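# Put blue foam block, or else cardboard box, in tote

## Task

Check the floor of this room for a blue foam block. If one is there, place it inside the tote near the door; if not, place the cardboard box inside that tote. The placed item must sit fully within the tote, with no part sticking out past its rim, and must stay there without the robot holding it. The robot must not topple or be left leaning.

## Robot and tools

Robot: TidyBot++, a single-arm mobile manipulator. The base is 0.54 m long, 0.50 m wide and 0.38 m tall on four driven casters. It carries one seven-joint arm with a two-finger gripper. The shoulder sits 0.12 m ahead of the base centre at 0.68 m height. Cameras: base_camera (pinhole, 644x364) and wrist_camera (fisheye, 644x476, looks along the hand).

Frames: base frame has its origin on the floor below the base centre, x ahead, y to the left, z up. hand_pose is reported in this frame and marks the point between the finger pads; its z axis runs out along the fingers and its y axis is the closing direction. The odometry frame is where the base frame was when the scene began. base_odometry comes from wheel turns only, so slip looks like travel; heading is positive leftward, within -3.142 to 3.142. base_tilt is in degrees, positive when leaning forward or right, with a fixed bias near 1 degree plus noise.

execute_actions: argument actions is a list holding one action or nothing (empty just reports state and images). Optional cameras: list of base_camera, wrist_camera or all; omitted/null means all, [] means none. An action may contain:
- base: exactly one relative move from the current spot. translate_m = metres straight ahead (negative backs up), -2 to 2. strafe_m = metres sideways, left positive, -2 to 2. rotate_rad = radians of on-the-spot turn, counter-clockwise from above positive, -6.3 to 6.3. These are offsets, not poses.
- joints: absolute targets keyed by name, in radians except the gripper. joint_1_rad any angle (arm about vertical; positive is clockwise from above, opposite to rotate_rad). joint_2_rad -2.249 to 2.249 (shoulder). joint_3_rad any angle (upper-arm roll). joint_4_rad -2.579 to 2.579 (elbow). joint_5_rad any angle (forearm roll). joint_6_rad -2.099 to 2.099 (wrist). joint_7_rad any angle (hand roll; hand pointing down, positive is counter-clockwise from above, and at 1.57 the fingers spread left-right). gripper_pos 0 (open) to 1 (closed); pad gap roughly 85 x (1 - gripper_pos) mm. Done tolerances: 0.039 for joints 1-4, 0.056 for 5-7, 0.03 for gripper. Unbounded joints take the short way; send steps below half a turn to go farther.
- speeds: caps per base key, translate_m and strafe_m 0.05 to 0.5 m/s, rotate_rad 0.1 to 1.57 rad/s (top value is default). A base move needing over 8.667 s is refused; any action is capped at 15 s.
Parts started together may finish at different times. Anything omitted may keep chasing its previous target. Unknown keys or out-of-range values reject the whole call and nothing moves. If a result reports a stop, later motion calls in that same reply are skipped.

Arm geometry: upper arm 0.42 m, forearm 0.31 m, hand 0.31 m. With joint_1_rad 0, joint_3_rad 3.14, joint_5_rad 0 (near the start), the arm moves in the vertical x-z plane. Angles from vertical, forward positive: upper = joint_2_rad, forearm = joint_2_rad - joint_4_rad, hand = joint_2_rad - joint_4_rad - joint_6_rad. Forward reach from shoulder = sum of length x sin(angle); height above shoulder = sum of length x cos(angle). From 3.14, raising joint_3_rad swings a forward-bent forearm rightward; raising joint_5_rad swings a bent hand rightward. The arm begins folded, hand down, protruding up to 0.08 m ahead of the base, elbow up to 1.15 m high. A downward hand reaches at most about 0.94 m height, and only near the base.

Result lines: base_status and joint_status per motion. done (base: wheels turned the commanded amount, even if slipping, so a blocked base may say done short of goal); off_target (resting away from target, maybe still pushing); contact_stop / time_out (target dropped, holding in place); joint command not followed with a cause: line means a self-collision check withheld all arm targets (gripper still acts) and they may be retried later; not_followed per joint. Gripper at 1: done means empty, off_target means something is held. on_its_own lists uncommanded changes. motor_effort gives percent of max with peak in brackets, biased and noisy. ARM HIT flags a hard hit on the base or arm; nothing prevents arm-base contact. MOTOR HOT warns from 60 °C; at 75 °C an OVER-TEMPERATURE FAULT lets the arm sag and joints show limit_stop_at_motor_heat; resend targets afterward. A torque fault (joints 1-4 limit 104.5 N m, warn 56.7; joints 5-7 limit 51.3, warn 29.4) freezes arm and gripper for 10 s and skips the rest of the call; the base keeps going.

Accuracy: friction and the unsupported weight of held items leave the hand a cm or more off, more when extended. Improve by sending each joint its previous command plus (wanted minus read). Do not command a joint to its read value while holding a load. Trust camera images over hand_pose. Closed fingertips stick about 20 mm past the hand point, so low targets can strike the floor.

wait: seconds 0 to 10, no new command, returns state and images. zoom_image: camera plus region [x0, y0, x1, y1] in pixels of that camera's latest full image, max 504x504. finished_scene: pass the current scene number; irreversible, and it reports success. Between replies the robot keeps its last command.

Avoid: driving while the arm is snagged at roughly 0.8 m or higher, sideways shoves on a raised hand, or arm pressure on edges, all of which can tilt or tip the robot (back off or retract to recover). Avoid dropping or slamming objects, hard pushes, and a blocked base pressing on. Release the item fully inside the tote before ending. A loose object may occasionally get nudged.

Each tool is called after "Request:" as name([rows], argument=value, ...), one row to a line, values as JSON.

## Session

Request:
execute_actions(actions=[])

Scene clock: 0.00 s.
base_odometry: x=+0.000 y=+0.000 heading=+0.000 (m, m, rad; odometry frame)
base_tilt: forward=-0.1 right=+0.3 (deg)
base_status: not commanded
joint_positions: joint_1_rad=-0.033 joint_2_rad=-0.345 joint_3_rad=+3.115 joint_4_rad=-2.526 joint_5_rad=-0.010 joint_6_rad=-0.909 joint_7_rad=+1.569 gripper_pos=+0.000
joint_status: not commanded
motor_effort: joint_1_rad=+0 joint_2_rad=-2 joint_3_rad=+0 joint_4_rad=+15 joint_5_rad=+0 joint_6_rad=+1 joint_7_rad=+0 (%)
hand_pose: x=+0.2495 y=+0.0107 z=+0.5865 quat_wxyz=(+0.000, +0.999, +0.026, +0.026) (m; base frame)
pictures: base_camera, wrist_camera
Images, in order (width x height): base_camera 644x364, wrist_camera 644x476.

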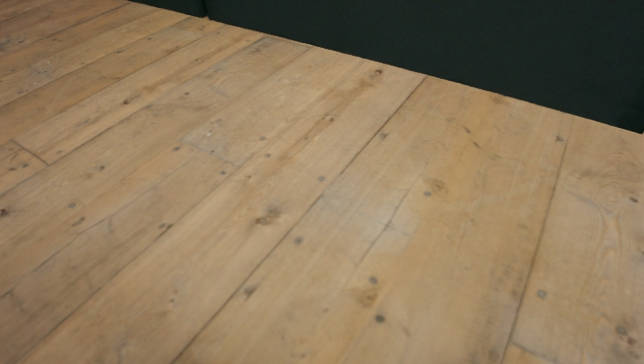

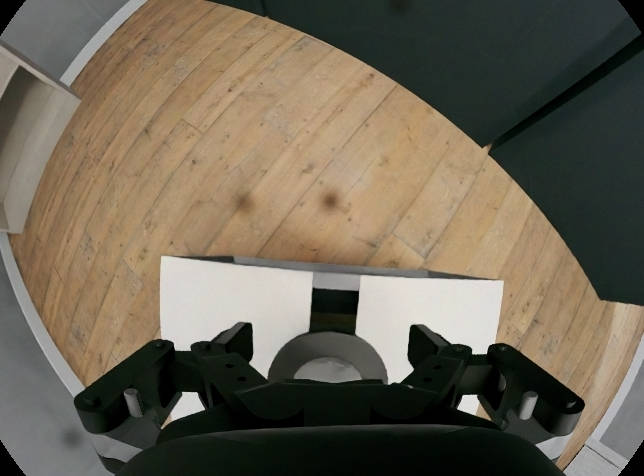

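Request:
execute_actions([
  {"base":{"rotate_rad":2.5},"joints":{"joint_4_rad":-1.6,"joint_6_rad":-1.1}},
])

Scene clock: 3.57 s.
base_odometry: x=+0.000 y=+0.000 heading=+2.499 (m, m, rad; odometry frame)
base_tilt: forward=-0.1 right=+0.3 (deg)
base_status: done
joint_positions: joint_1_rad=-0.033 joint_2_rad=-0.345 joint_3_rad=+3.115 joint_4_rad=-1.612 joint_5_rad=-0.010 joint_6_rad=-1.055 joint_7_rad=+1.569 gripper_pos=+0.000
joint_status: all done
motor_effort: joint_1_rad=+0(1) joint_2_rad=-7(9) joint_3_rad=+0(1) joint_4_rad=+19(19) joint_5_rad=+0(0) joint_6_rad=+6(7) joint_7_rad=+0(0) (%)
hand_pose: x=+0.5028 y=+0.0293 z=+0.9591 quat_wxyz=(-0.013, +0.917, +0.027, +0.398) (m; base frame)
pictures: base_camera, wrist_camera
Images, in order (width x height): base_camera 644x364, wrist_camera 644x476.

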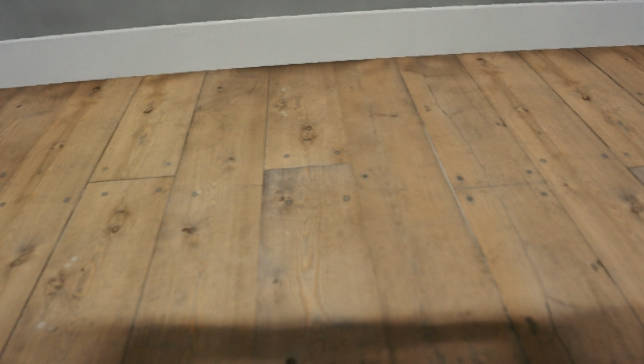

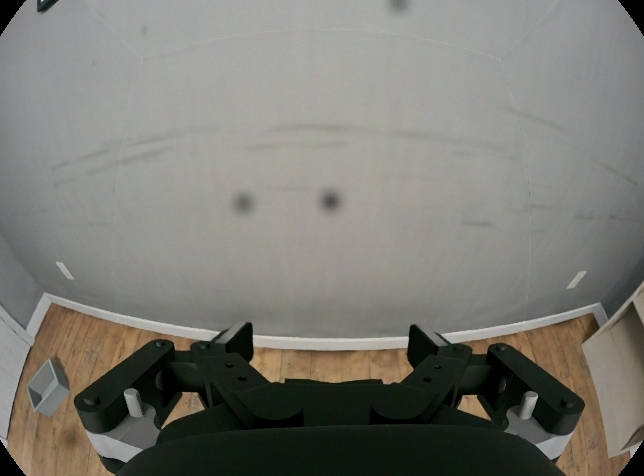

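Request:
execute_actions([
  {"base":{"rotate_rad":1.5},"joints":{"joint_6_rad":-1.5}},
])

Scene clock: 6.13 s.
base_odometry: x=+0.000 y=+0.000 heading=-2.286 (m, m, rad; odometry frame)
base_tilt: forward=-0.1 right=+0.3 (deg)
base_status: done
joint_positions: joint_1_rad=-0.033 joint_2_rad=-0.345 joint_3_rad=+3.114 joint_4_rad=-1.610 joint_5_rad=-0.010 joint_6_rad=-1.478 joint_7_rad=+1.569 gripper_pos=+0.000
joint_status: all done
motor_effort: joint_1_rad=+0(1) joint_2_rad=-6(8) joint_3_rad=+0(1) joint_4_rad=+17(19) joint_5_rad=+0(1) joint_6_rad=+3(6) joint_7_rad=+0(0) (%)
hand_pose: x=+0.3963 y=+0.0228 z=+0.8856 quat_wxyz=(-0.007, +0.980, +0.030, +0.198) (m; base frame)
pictures: base_camera, wrist_camera
Images, in order (width x height): base_camera 644x364, wrist_camera 644x476.

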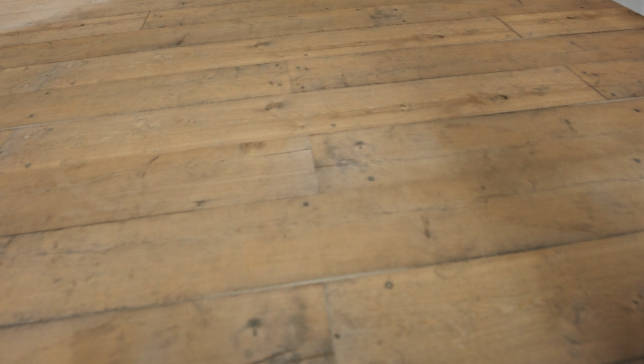

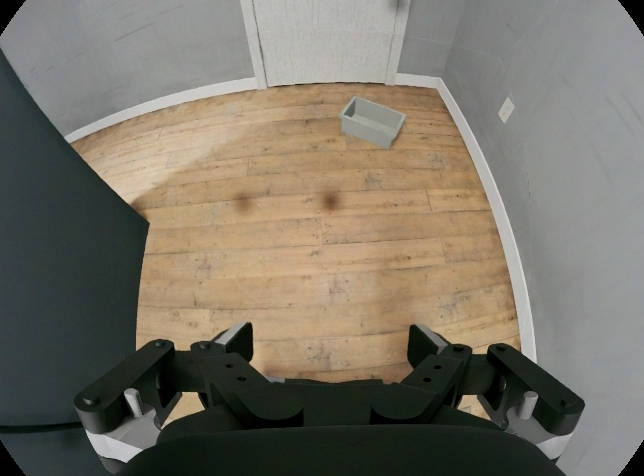

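Request:
execute_actions([
  {"base":{"translate_m":0.9},"joints":{"joint_1_rad":-1.3,"joint_6_rad":-1.35}},
])

Scene clock: 10.23 s.
base_odometry: x=-0.589 y=-0.681 heading=-2.284 (m, m, rad; odometry frame)
base_tilt: forward=-0.1 right=+0.3 (deg)
base_status: done
joint_positions: joint_1_rad=-1.283 joint_2_rad=-0.347 joint_3_rad=+3.114 joint_4_rad=-1.609 joint_5_rad=-0.010 joint_6_rad=-1.394 joint_7_rad=+1.569 gripper_pos=+0.000
joint_status: all done
motor_effort: joint_1_rad=+0(1) joint_2_rad=-6(7) joint_3_rad=+0(1) joint_4_rad=+17(19) joint_5_rad=+0(1) joint_6_rad=+4(3) joint_7_rad=+0(0) (%)
hand_pose: x=+0.1909 y=+0.2928 z=+0.8975 quat_wxyz=(-0.147, +0.770, +0.591, +0.190) (m; base frame)
pictures: base_camera, wrist_camera
Images, in order (width x height): base_camera 644x364, wrist_camera 644x476.

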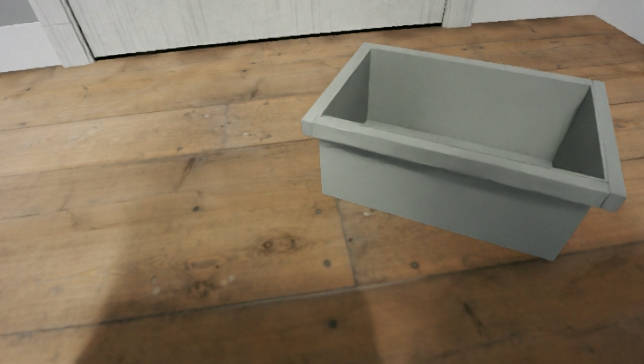

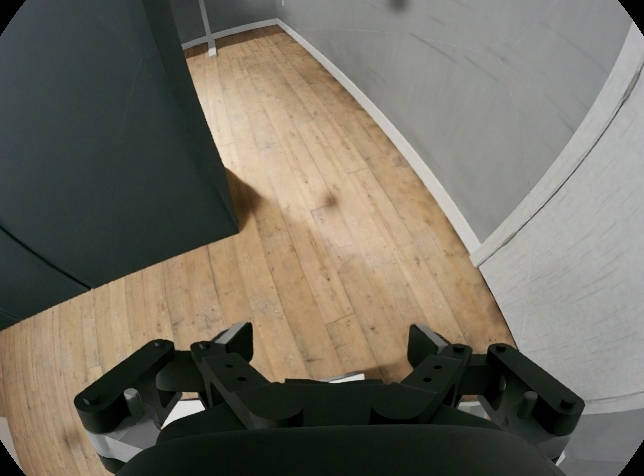

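Request:
execute_actions([
  {"base":{"strafe_m":0.45}},
], cameras=[])

Request:
execute_actions([
  {"base":{"translate_m":0.42},"joints":{"joint_1_rad":-1.6}},
])

Request:
execute_actions([
  {"base":{"strafe_m":0.9},"joints":{"joint_1_rad":-2.5}},
])

Scene clock: 13.87 s.
base_odometry: x=-0.249 y=-0.976 heading=-2.285 (m, m, rad; odometry frame)
base_tilt: forward=-0.1 right=+0.3 (deg)
base_status: done
joint_positions: joint_1_rad=-1.283 joint_2_rad=-0.340 joint_3_rad=+3.114 joint_4_rad=-1.609 joint_5_rad=-0.010 joint_6_rad=-1.389 joint_7_rad=+1.569 gripper_pos=+0.000
joint_status: not commanded
motor_effort: joint_1_rad=+0(1) joint_2_rad=-6(9) joint_3_rad=+0(1) joint_4_rad=+18(19) joint_5_rad=+0(1) joint_6_rad=+4(5) joint_7_rad=+0(0) (%)
hand_pose: x=+0.1915 y=+0.2954 z=+0.8960 quat_wxyz=(-0.146, +0.770, +0.592, +0.189) (m; base frame)
pictures: none
No camera images: the call's "cameras" was empty. Leave "cameras" out to get every camera's image.

Scene clock: 16.07 s.
base_odometry: x=-0.523 y=-1.294 heading=-2.284 (m, m, rad; odometry frame)
base_tilt: forward=+0.0 right=+0.3 (deg)
base_status: done
joint_positions: joint_1_rad=-1.583 joint_2_rad=-0.341 joint_3_rad=+3.115 joint_4_rad=-1.609 joint_5_rad=-0.010 joint_6_rad=-1.389 joint_7_rad=+1.569 gripper_pos=+0.000
joint_status: all done
motor_effort: joint_1_rad=+0(1) joint_2_rad=-6(7) joint_3_rad=+0(2) joint_4_rad=+18(19) joint_5_rad=+0(1) joint_6_rad=+4(4) joint_7_rad=+0(0) (%)
hand_pose: x=+0.1012 y=+0.3036 z=+0.8963 quat_wxyz=(-0.173, +0.673, +0.700, +0.165) (m; base frame)
pictures: base_camera, wrist_camera
Images, in order (width x height): base_camera 644x364, wrist_camera 644x476.

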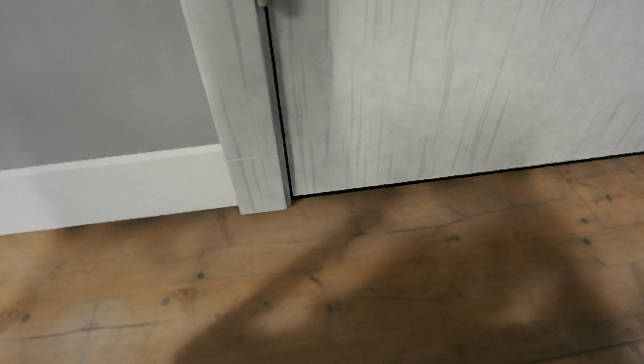

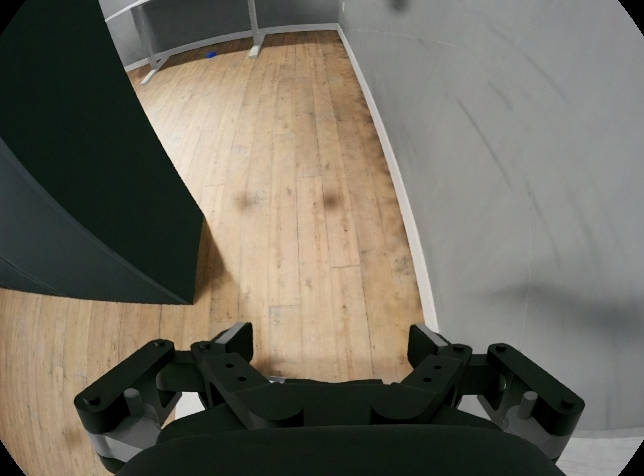

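Scene clock: 19.23 s.
base_odometry: x=+0.157 y=-1.883 heading=-2.284 (m, m, rad; odometry frame)
base_tilt: forward=-0.1 right=+0.3 (deg)
base_status: done
joint_positions: joint_1_rad=-2.484 joint_2_rad=-0.345 joint_3_rad=+3.115 joint_4_rad=-1.609 joint_5_rad=-0.010 joint_6_rad=-1.389 joint_7_rad=+1.569 gripper_pos=+0.000
joint_status: all done
motor_effort: joint_1_rad=+0(1) joint_2_rad=-6(8) joint_3_rad=+0(1) joint_4_rad=+18(19) joint_5_rad=+0(1) joint_6_rad=+4(5) joint_7_rad=+0(0) (%)
hand_pose: x=-0.1293 y=+0.1741 z=+0.8977 quat_wxyz=(-0.230, +0.301, +0.922, +0.074) (m; base frame)
pictures: base_camera, wrist_camera
Images, in order (width x height): base_camera 644x364, wrist_camera 644x476.

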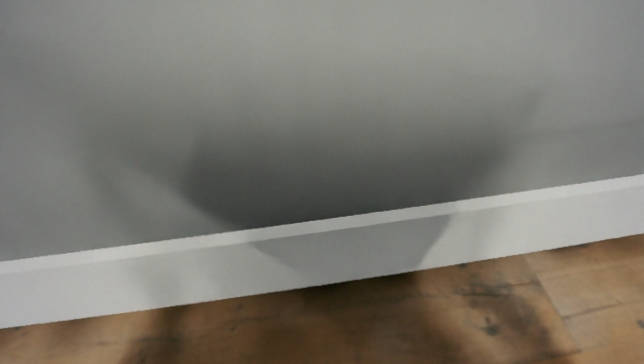

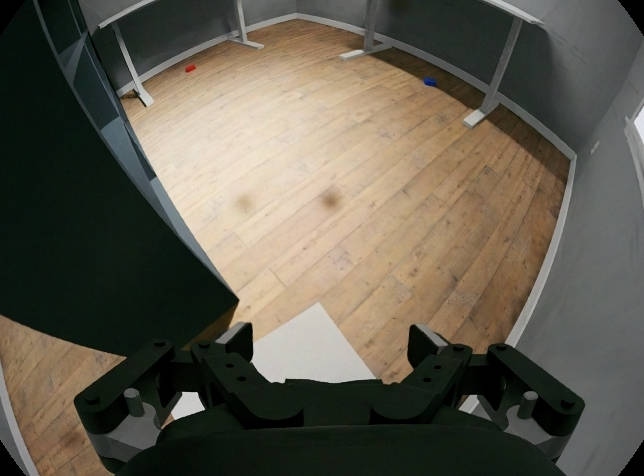

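Request:
execute_actions([
  {"base":{"strafe_m":0.45}},
], cameras=["base_camera"])

Request:
execute_actions([
  {"base":{"translate_m":-1.0}},
], cameras=["wrist_camera"])

Request:
execute_actions([
  {"base":{"rotate_rad":1.7},"joints":{"joint_1_rad":0,"joint_2_rad":0.3,"joint_3_rad":3.14,"joint_4_rad":-2.2,"joint_6_rad":-0.2}},
])

Scene clock: 22.83 s.
base_odometry: x=+0.497 y=-2.178 heading=-2.285 (m, m, rad; odometry frame)
base_tilt: forward=-0.1 right=+0.3 (deg)
base_status: done
joint_positions: joint_1_rad=-2.485 joint_2_rad=-0.343 joint_3_rad=+3.116 joint_4_rad=-1.609 joint_5_rad=-0.010 joint_6_rad=-1.389 joint_7_rad=+1.569 gripper_pos=+0.000
joint_status: not commanded
motor_effort: joint_1_rad=+0(1) joint_2_rad=-6(8) joint_3_rad=+0(2) joint_4_rad=+18(18) joint_5_rad=+0(1) joint_6_rad=+4(4) joint_7_rad=+0(0) (%)
hand_pose: x=-0.1296 y=+0.1743 z=+0.8972 quat_wxyz=(-0.229, +0.301, +0.923, +0.074) (m; base frame)
pictures: base_camera
Images, in order (width x height): base_camera 644x364.

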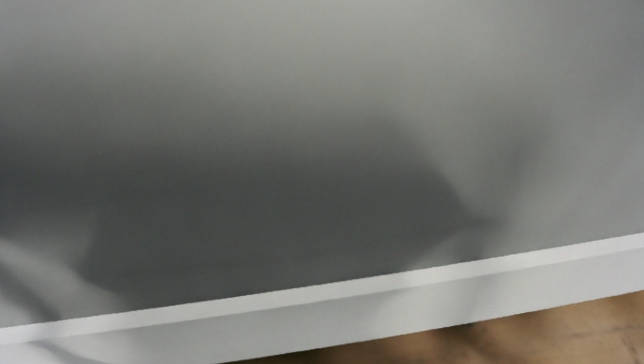

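Scene clock: 26.20 s.
base_odometry: x=+1.152 y=-1.423 heading=-2.285 (m, m, rad; odometry frame)
base_tilt: forward=-0.1 right=+0.3 (deg)
base_status: done
joint_positions: joint_1_rad=-2.485 joint_2_rad=-0.344 joint_3_rad=+3.116 joint_4_rad=-1.609 joint_5_rad=-0.010 joint_6_rad=-1.388 joint_7_rad=+1.569 gripper_pos=+0.000
joint_status: not commanded
motor_effort: joint_1_rad=+0(0) joint_2_rad=-6(9) joint_3_rad=+0(1) joint_4_rad=+18(18) joint_5_rad=+0(1) joint_6_rad=+4(5) joint_7_rad=+0(0) (%)
hand_pose: x=-0.1297 y=+0.1744 z=+0.8977 quat_wxyz=(-0.230, +0.301, +0.922, +0.074) (m; base frame)
pictures: wrist_camera
Images, in order (width x height): wrist_camera 644x476.

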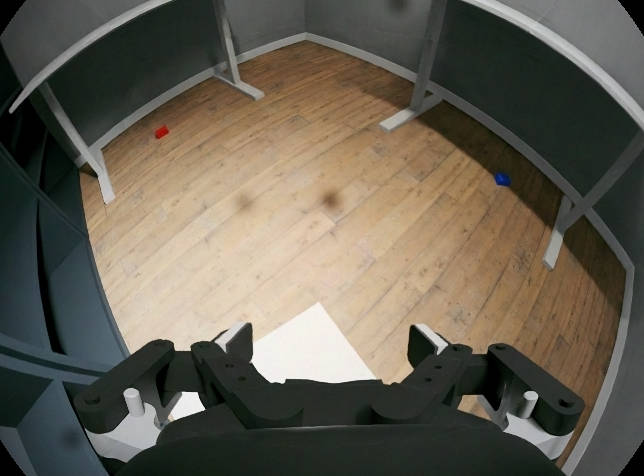

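Scene clock: 29.67 s.
base_odometry: x=+1.153 y=-1.423 heading=-0.586 (m, m, rad; odometry frame)
base_tilt: forward=+0.0 right=+0.3 (deg)
base_status: done
joint_positions: joint_1_rad=-0.013 joint_2_rad=+0.287 joint_3_rad=+3.130 joint_4_rad=-2.183 joint_5_rad=-0.010 joint_6_rad=-0.244 joint_7_rad=+1.569 gripper_pos=+0.000
joint_status: all done
motor_effort: joint_1_rad=+0(1) joint_2_rad=-22(22) joint_3_rad=-1(1) joint_4_rad=+12(18) joint_5_rad=+0(1) joint_6_rad=+3(5) joint_7_rad=+0(0) (%)
hand_pose: x=+0.5623 y=+0.0134 z=+0.5561 quat_wxyz=(-0.007, +0.977, +0.006, +0.212) (m; base frame)
pictures: base_camera, wrist_camera
Images, in order (width x height): base_camera 644x364, wrist_camera 644x476.

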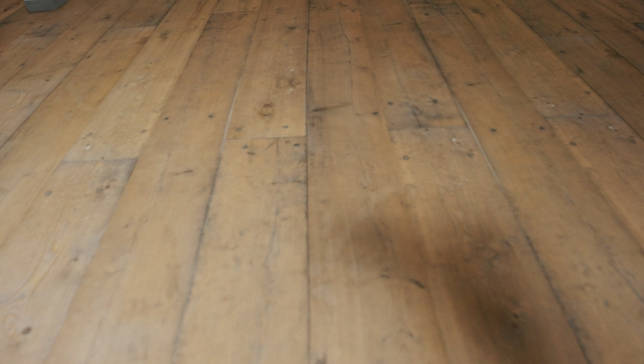

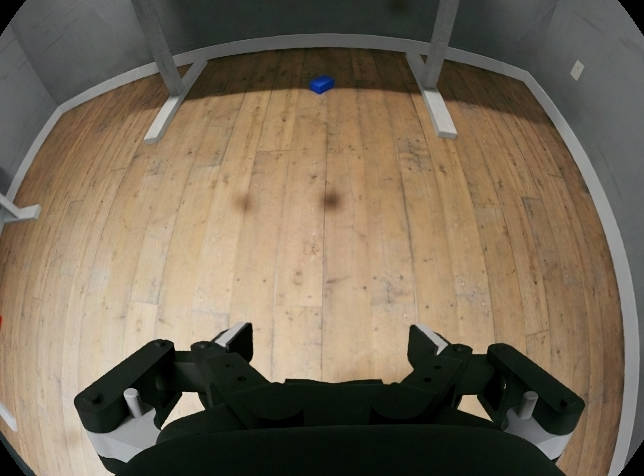

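Request:
execute_actions([
  {"base":{"translate_m":0.6},"joints":{"joint_2_rad":1.6,"joint_4_rad":-0.8,"joint_6_rad":-0.5}},
])

Scene clock: 33.37 s.
base_odometry: x=+1.653 y=-1.754 heading=-0.585 (m, m, rad; odometry frame)
base_tilt: forward=+0.0 right=+0.3 (deg)
base_status: done
joint_positions: joint_1_rad=-0.013 joint_2_rad=+1.591 joint_3_rad=+3.130 joint_4_rad=-0.814 joint_5_rad=-0.010 joint_6_rad=-0.456 joint_7_rad=+1.569 gripper_pos=+0.000
joint_status: all done
motor_effort: joint_1_rad=+0(1) joint_2_rad=-47(49) joint_3_rad=-2(2) joint_4_rad=+12(13) joint_5_rad=+0(0) joint_6_rad=+2(4) joint_7_rad=+0(0) (%)
hand_pose: x=+0.8368 y=+0.0183 z=+0.1417 quat_wxyz=(-0.010, +0.990, +0.001, +0.140) (m; base frame)
pictures: base_camera, wrist_camera
Images, in order (width x height): base_camera 644x364, wrist_camera 644x476.

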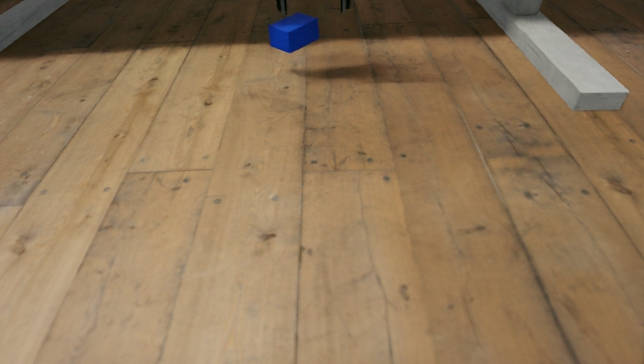

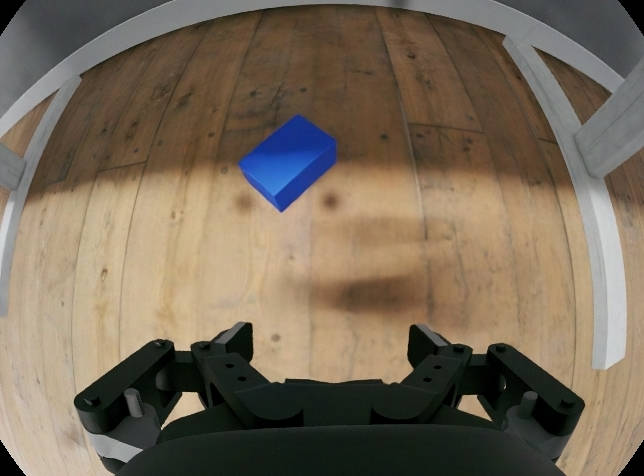

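Request:
execute_actions([
  {"base":{"translate_m":0.26},"speeds":{"translate_m":0.2},"joints":{"joint_1_rad":-0.095,"joint_2_rad":1.72,"joint_4_rad":-0.53,"joint_6_rad":-0.92,"joint_7_rad":0.64}},
])

Scene clock: 37.23 s.
base_odometry: x=+1.870 y=-1.897 heading=-0.584 (m, m, rad; odometry frame)
base_tilt: forward=+0.0 right=+0.3 (deg)
base_status: done
joint_positions: joint_1_rad=-0.085 joint_2_rad=+1.709 joint_3_rad=+3.130 joint_4_rad=-0.540 joint_5_rad=-0.010 joint_6_rad=-0.880 joint_7_rad=+0.670 gripper_pos=+0.000
joint_status: all done
motor_effort: joint_1_rad=+0(3) joint_2_rad=-47(48) joint_3_rad=-1(3) joint_4_rad=+13(13) joint_5_rad=+0(0) joint_6_rad=+0(2) joint_7_rad=+0(0) (%)
hand_pose: x=+0.7813 y=+0.0657 z=+0.1154 quat_wxyz=(-0.011, +0.916, -0.400, +0.001) (m; base frame)
pictures: base_camera, wrist_camera
Images, in order (width x height): base_camera 644x364, wrist_camera 644x476.

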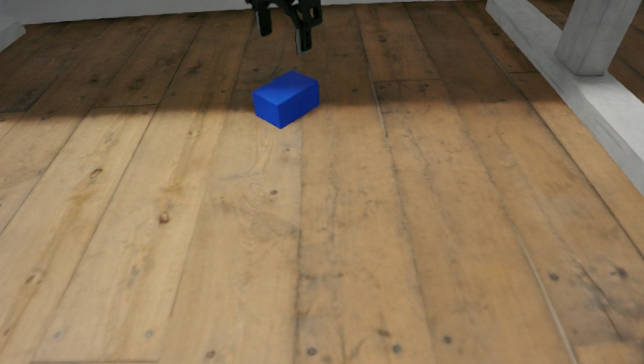

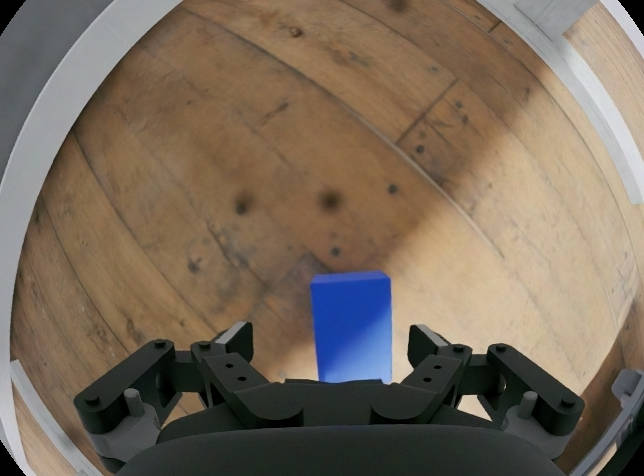

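Request:
execute_actions([
  {"joints":{"joint_2_rad":1.88,"joint_4_rad":-0.45,"joint_6_rad":-0.77}},
])

Scene clock: 39.67 s.
base_odometry: x=+1.870 y=-1.897 heading=-0.584 (m, m, rad; odometry frame)
base_tilt: forward=+0.0 right=+0.3 (deg)
base_status: not commanded
joint_positions: joint_1_rad=-0.085 joint_2_rad=+1.883 joint_3_rad=+3.130 joint_4_rad=-0.463 joint_5_rad=-0.010 joint_6_rad=-0.812 joint_7_rad=+0.670 gripper_pos=+0.000
joint_status: all done
motor_effort: joint_1_rad=+0(1) joint_2_rad=-45(49) joint_3_rad=-1(2) joint_4_rad=+12(12) joint_5_rad=+0(0) joint_6_rad=-1(1) joint_7_rad=+0(0) (%)
hand_pose: x=+0.7359 y=+0.0613 z=+0.0215 quat_wxyz=(-0.004, +0.916, -0.401, -0.012) (m; base frame)
pictures: base_camera, wrist_camera
Images, in order (width x height): base_camera 644x364, wrist_camera 644x476.

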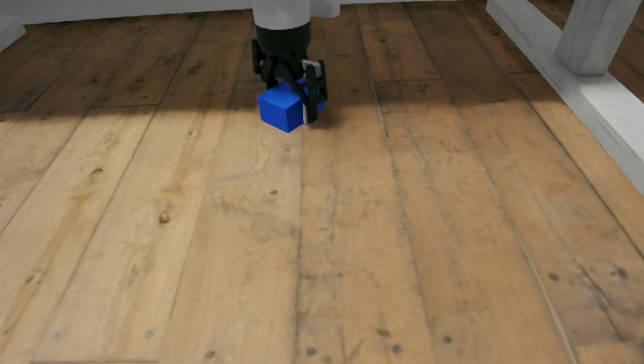

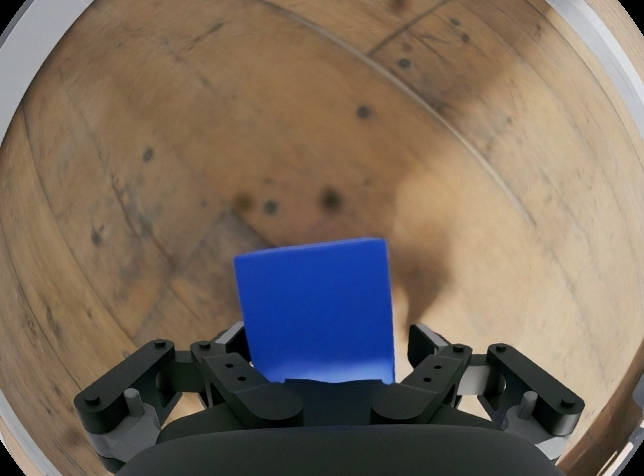

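Request:
execute_actions([
  {"joints":{"joint_2_rad":1.85,"gripper_pos":1}},
], cameras=[])

Request:
execute_actions([
  {"joints":{"joint_2_rad":1.72}},
])

Request:
execute_actions([
  {"base":{"translate_m":-0.7}},
], cameras=[])

Request:
execute_actions([
  {"base":{"rotate_rad":-3.14},"joints":{"joint_1_rad":0,"joint_2_rad":0.3,"joint_4_rad":-2.2,"joint_6_rad":-0.3,"joint_7_rad":1.57}},
], cameras=[])

Request:
execute_actions([
  {"base":{"strafe_m":0.85}},
])

Scene clock: 43.00 s.
base_odometry: x=+1.870 y=-1.897 heading=-0.584 (m, m, rad; odometry frame)
base_tilt: forward=+0.0 right=+0.3 (deg)
base_status: not commanded
joint_positions: joint_1_rad=-0.085 joint_2_rad=+1.859 joint_3_rad=+3.130 joint_4_rad=-0.461 joint_5_rad=-0.010 joint_6_rad=-0.812 joint_7_rad=+0.670 gripper_pos=+0.375
joint_status: gripper_pos off_target (ended at +0.375, target +1.000); the others done
motor_effort: joint_1_rad=+0(0) joint_2_rad=-46(48) joint_3_rad=-1(1) joint_4_rad=+12(12) joint_5_rad=+0(0) joint_6_rad=+0(0) joint_7_rad=+0(0) (%)
hand_pose: x=+0.7525 y=+0.0627 z=+0.0370 quat_wxyz=(-0.010, +0.916, -0.401, +0.000) (m; base frame)
pictures: none
No camera images: the call's "cameras" was empty. Leave "cameras" out to get every camera's image.

Scene clock: 44.50 s.
base_odometry: x=+1.870 y=-1.897 heading=-0.584 (m, m, rad; odometry frame)
base_tilt: forward=+0.0 right=+0.3 (deg)
base_status: not commanded
joint_positions: joint_1_rad=-0.085 joint_2_rad=+1.722 joint_3_rad=+3.130 joint_4_rad=-0.451 joint_5_rad=-0.010 joint_6_rad=-0.809 joint_7_rad=+0.670 gripper_pos=+0.375
joint_status: all done
motor_effort: joint_1_rad=+0(0) joint_2_rad=-50(52) joint_3_rad=-1(2) joint_4_rad=+14(14) joint_5_rad=+0(0) joint_6_rad=+1(1) joint_7_rad=+0(0) (%)
hand_pose: x=+0.8401 y=+0.0701 z=+0.1332 quat_wxyz=(-0.046, +0.913, -0.399, +0.066) (m; base frame)
pictures: base_camera, wrist_camera
Images, in order (width x height): base_camera 644x364, wrist_camera 644x476.

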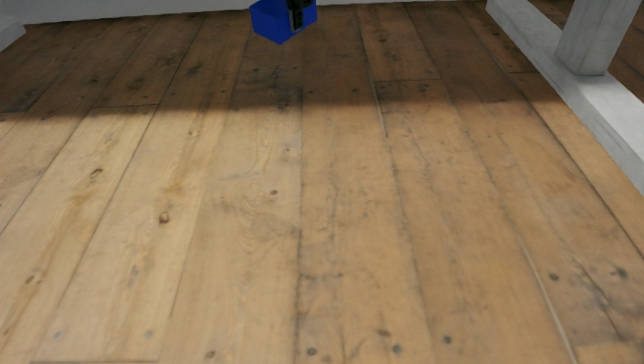

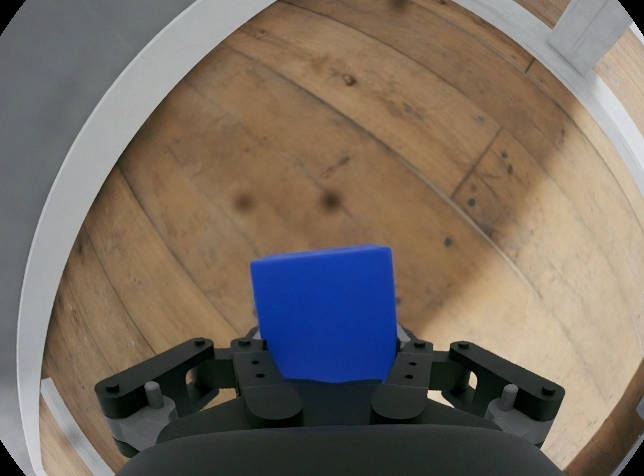

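Scene clock: 47.33 s.
base_odometry: x=+1.286 y=-1.512 heading=-0.582 (m, m, rad; odometry frame)
base_tilt: forward=+0.0 right=+0.3 (deg)
base_status: done
joint_positions: joint_1_rad=-0.087 joint_2_rad=+1.722 joint_3_rad=+3.131 joint_4_rad=-0.451 joint_5_rad=-0.010 joint_6_rad=-0.808 joint_7_rad=+0.670 gripper_pos=+0.375
joint_status: not commanded
motor_effort: joint_1_rad=+0(4) joint_2_rad=-50(51) joint_3_rad=-1(2) joint_4_rad=+14(16) joint_5_rad=+0(0) joint_6_rad=+1(2) joint_7_rad=+0(0) (%)
hand_pose: x=+0.8404 y=+0.0714 z=+0.1333 quat_wxyz=(-0.046, +0.914, -0.398, +0.066) (m; base frame)
pictures: none
No camera images: the call's "cameras" was empty. Leave "cameras" out to get every camera's image.

Scene clock: 50.80 s.
base_odometry: x=+1.286 y=-1.512 heading=+2.562 (m, m, rad; odometry frame)
base_tilt: forward=+0.0 right=+0.3 (deg)
base_status: done
joint_positions: joint_1_rad=-0.001 joint_2_rad=+0.311 joint_3_rad=+3.149 joint_4_rad=-2.188 joint_5_rad=-0.010 joint_6_rad=-0.345 joint_7_rad=+1.533 gripper_pos=+0.375
joint_status: all done
motor_effort: joint_1_rad=+0(9) joint_2_rad=-23(51) joint_3_rad=-1(5) joint_4_rad=+11(14) joint_5_rad=+0(1) joint_6_rad=+2(3) joint_7_rad=+0(0) (%)
hand_pose: x=+0.5276 y=-0.0005 z=+0.5332 quat_wxyz=(-0.004, +0.989, -0.026, +0.148) (m; base frame)
pictures: none
No camera images: the call's "cameras" was empty. Leave "cameras" out to get every camera's image.

Scene clock: 53.87 s.
base_odometry: x=+0.818 y=-2.222 heading=+2.560 (m, m, rad; odometry frame)
base_tilt: forward=-0.1 right=+0.3 (deg)
base_status: done
joint_positions: joint_1_rad=-0.001 joint_2_rad=+0.311 joint_3_rad=+3.146 joint_4_rad=-2.188 joint_5_rad=-0.010 joint_6_rad=-0.345 joint_7_rad=+1.533 gripper_pos=+0.375
joint_status: not commanded
motor_effort: joint_1_rad=+0(3) joint_2_rad=-22(23) joint_3_rad=-1(3) joint_4_rad=+11(11) joint_5_rad=+0(0) joint_6_rad=+3(2) joint_7_rad=+0(0) (%)
hand_pose: x=+0.5277 y=+0.0010 z=+0.5332 quat_wxyz=(-0.004, +0.989, -0.025, +0.148) (m; base frame)
pictures: base_camera, wrist_camera
Images, in order (width x height): base_camera 644x364, wrist_camera 644x476.

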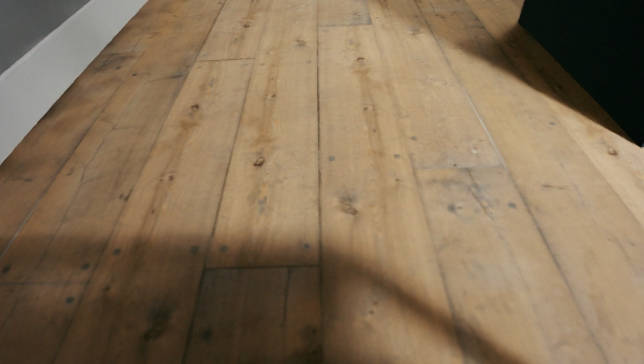

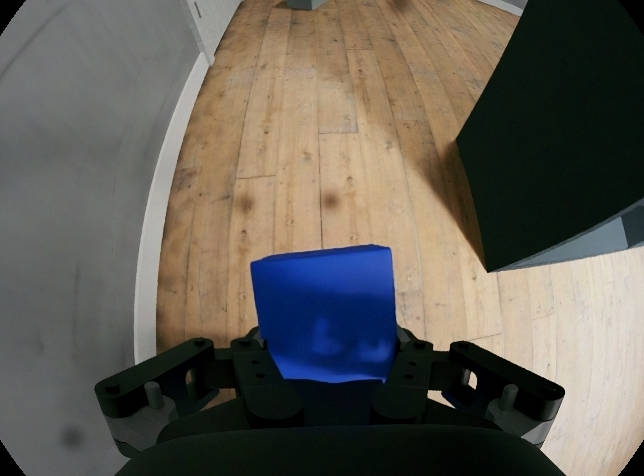

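Request:
execute_actions([
  {"base":{"translate_m":1.5},"joints":{"joint_2_rad":1.2,"joint_4_rad":-1.0,"joint_6_rad":-0.98}},
])

Scene clock: 58.77 s.
base_odometry: x=-0.436 y=-1.400 heading=+2.561 (m, m, rad; odometry frame)
base_tilt: forward=+0.0 right=+0.3 (deg)
base_status: done
joint_positions: joint_1_rad=-0.001 joint_2_rad=+1.194 joint_3_rad=+3.146 joint_4_rad=-1.012 joint_5_rad=-0.010 joint_6_rad=-0.937 joint_7_rad=+1.533 gripper_pos=+0.375
joint_status: all done
motor_effort: joint_1_rad=+0(2) joint_2_rad=-46(48) joint_3_rad=-1(3) joint_4_rad=+13(14) joint_5_rad=+0(0) joint_6_rad=-1(3) joint_7_rad=+0(0) (%)
hand_pose: x=+0.7631 y=+0.0022 z=+0.3387 quat_wxyz=(-0.002, +1.000, -0.022, -0.001) (m; base frame)
pictures: base_camera, wrist_camera
Images, in order (width x height): base_camera 644x364, wrist_camera 644x476.

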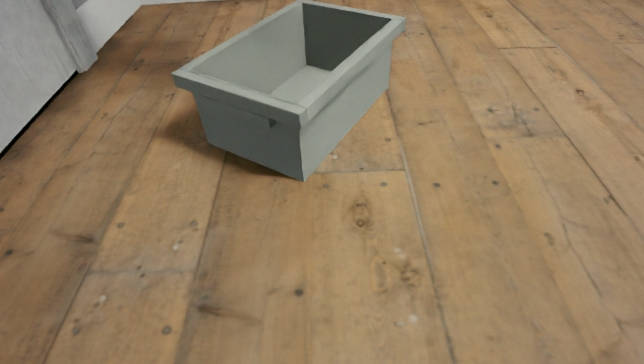

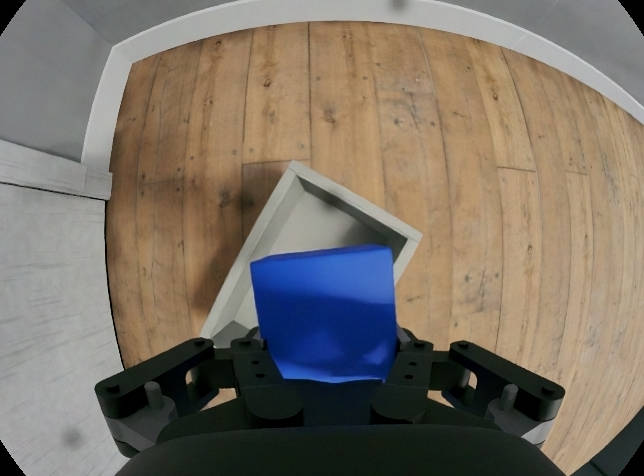

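Request:
execute_actions([
  {"joints":{"joint_1_rad":-0.05,"joint_2_rad":1.5,"joint_4_rad":-0.9,"joint_6_rad":-0.7,"joint_7_rad":2.6}},
])

Request:
execute_actions([
  {"joints":{"joint_2_rad":1.79,"joint_4_rad":-0.57,"joint_6_rad":-0.8}},
])

Scene clock: 61.77 s.
base_odometry: x=-0.436 y=-1.400 heading=+2.561 (m, m, rad; odometry frame)
base_tilt: forward=+0.0 right=+0.3 (deg)
base_status: not commanded
joint_positions: joint_1_rad=-0.035 joint_2_rad=+1.505 joint_3_rad=+3.146 joint_4_rad=-0.916 joint_5_rad=-0.010 joint_6_rad=-0.743 joint_7_rad=+2.570 gripper_pos=+0.375
joint_status: all done
motor_effort: joint_1_rad=+0(1) joint_2_rad=-46(49) joint_3_rad=-2(1) joint_4_rad=+10(14) joint_5_rad=+0(0) joint_6_rad=-1(1) joint_7_rad=+0(2) (%)
hand_pose: x=+0.7387 y=+0.0231 z=+0.1619 quat_wxyz=(-0.007, +0.871, +0.491, -0.009) (m; base frame)
pictures: base_camera, wrist_camera
Images, in order (width x height): base_camera 644x364, wrist_camera 644x476.

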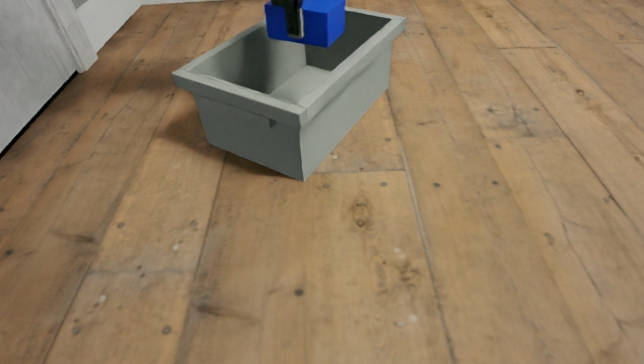

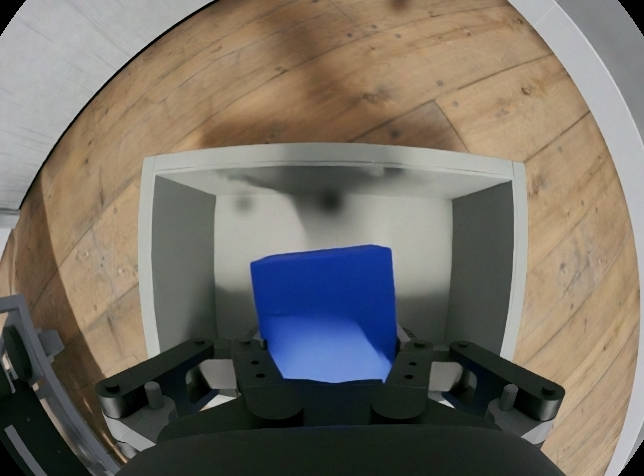

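Scene clock: 63.53 s.
base_odometry: x=-0.436 y=-1.400 heading=+2.561 (m, m, rad; odometry frame)
base_tilt: forward=+0.0 right=+0.3 (deg)
base_status: not commanded
joint_positions: joint_1_rad=-0.035 joint_2_rad=+1.796 joint_3_rad=+3.146 joint_4_rad=-0.586 joint_5_rad=-0.010 joint_6_rad=-0.758 joint_7_rad=+2.570 gripper_pos=+0.375
joint_status: all done
motor_effort: joint_1_rad=+0(0) joint_2_rad=-46(49) joint_3_rad=-2(2) joint_4_rad=+11(12) joint_5_rad=+0(0) joint_6_rad=+0(1) joint_7_rad=+0(0) (%)
hand_pose: x=+0.7456 y=+0.0237 z=+0.0485 quat_wxyz=(-0.001, +0.871, +0.492, +0.001) (m; base frame)
pictures: base_camera, wrist_camera
Images, in order (width x height): base_camera 644x364, wrist_camera 644x476.

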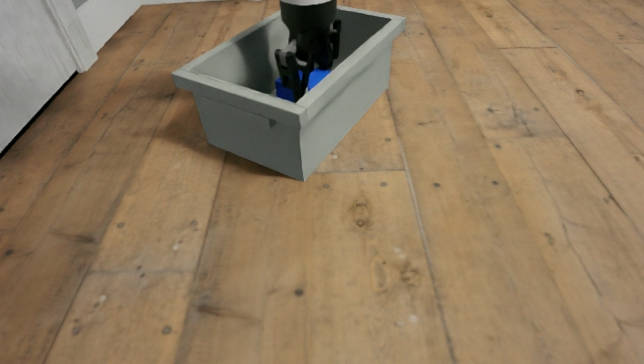

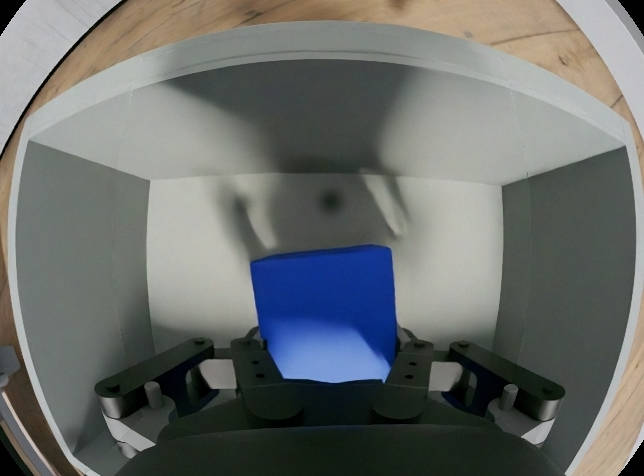

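Request:
execute_actions([
  {"joints":{"gripper_pos":0}},
], cameras=[])

Request:
execute_actions([
  {"joints":{"joint_2_rad":1.4,"joint_4_rad":-1.0}},
])

Scene clock: 65.47 s.
base_odometry: x=-0.436 y=-1.400 heading=+2.561 (m, m, rad; odometry frame)
base_tilt: forward=+0.0 right=+0.3 (deg)
base_status: not commanded
joint_positions: joint_1_rad=-0.035 joint_2_rad=+1.796 joint_3_rad=+3.146 joint_4_rad=-0.586 joint_5_rad=-0.010 joint_6_rad=-0.758 joint_7_rad=+2.570 gripper_pos=+0.000
joint_status: all done
motor_effort: joint_1_rad=+0(0) joint_2_rad=-46(46) joint_3_rad=-2(1) joint_4_rad=+11(11) joint_5_rad=+0(0) joint_6_rad=+0(0) joint_7_rad=+0(0) (%)
hand_pose: x=+0.7456 y=+0.0237 z=+0.0485 quat_wxyz=(-0.001, +0.871, +0.492, +0.001) (m; base frame)
pictures: none
No camera images: the call's "cameras" was empty. Leave "cameras" out to get every camera's image.

Scene clock: 67.20 s.
base_odometry: x=-0.436 y=-1.400 heading=+2.561 (m, m, rad; odometry frame)
base_tilt: forward=+0.0 right=+0.3 (deg)
base_status: not commanded
joint_positions: joint_1_rad=-0.035 joint_2_rad=+1.401 joint_3_rad=+3.146 joint_4_rad=-0.984 joint_5_rad=-0.010 joint_6_rad=-0.758 joint_7_rad=+2.570 gripper_pos=+0.000
joint_status: all done
motor_effort: joint_1_rad=+0(0) joint_2_rad=-46(50) joint_3_rad=-2(1) joint_4_rad=+11(12) joint_5_rad=+0(0) joint_6_rad=-1(0) joint_7_rad=+0(0) (%)
hand_pose: x=+0.7486 y=+0.0234 z=+0.2129 quat_wxyz=(-0.002, +0.871, +0.491, +0.000) (m; base frame)
pictures: base_camera, wrist_camera
Images, in order (width x height): base_camera 644x364, wrist_camera 644x476.

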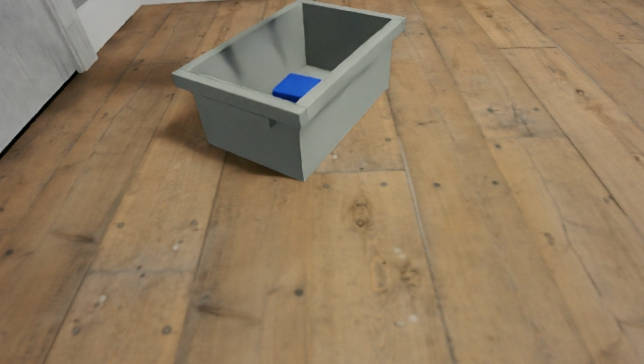

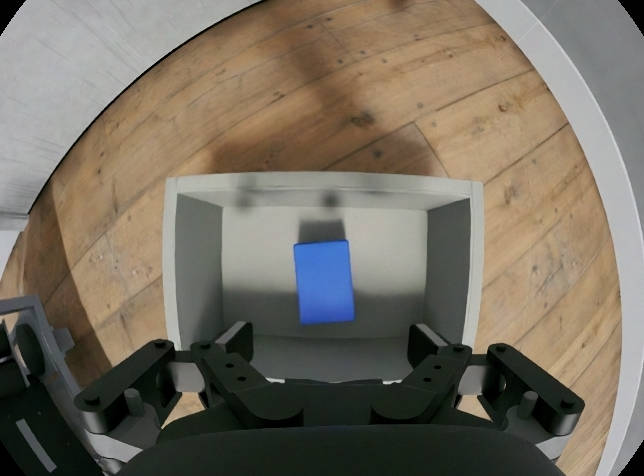

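Request:
finished_scene(scene=1)

The scene is finished: the task was done.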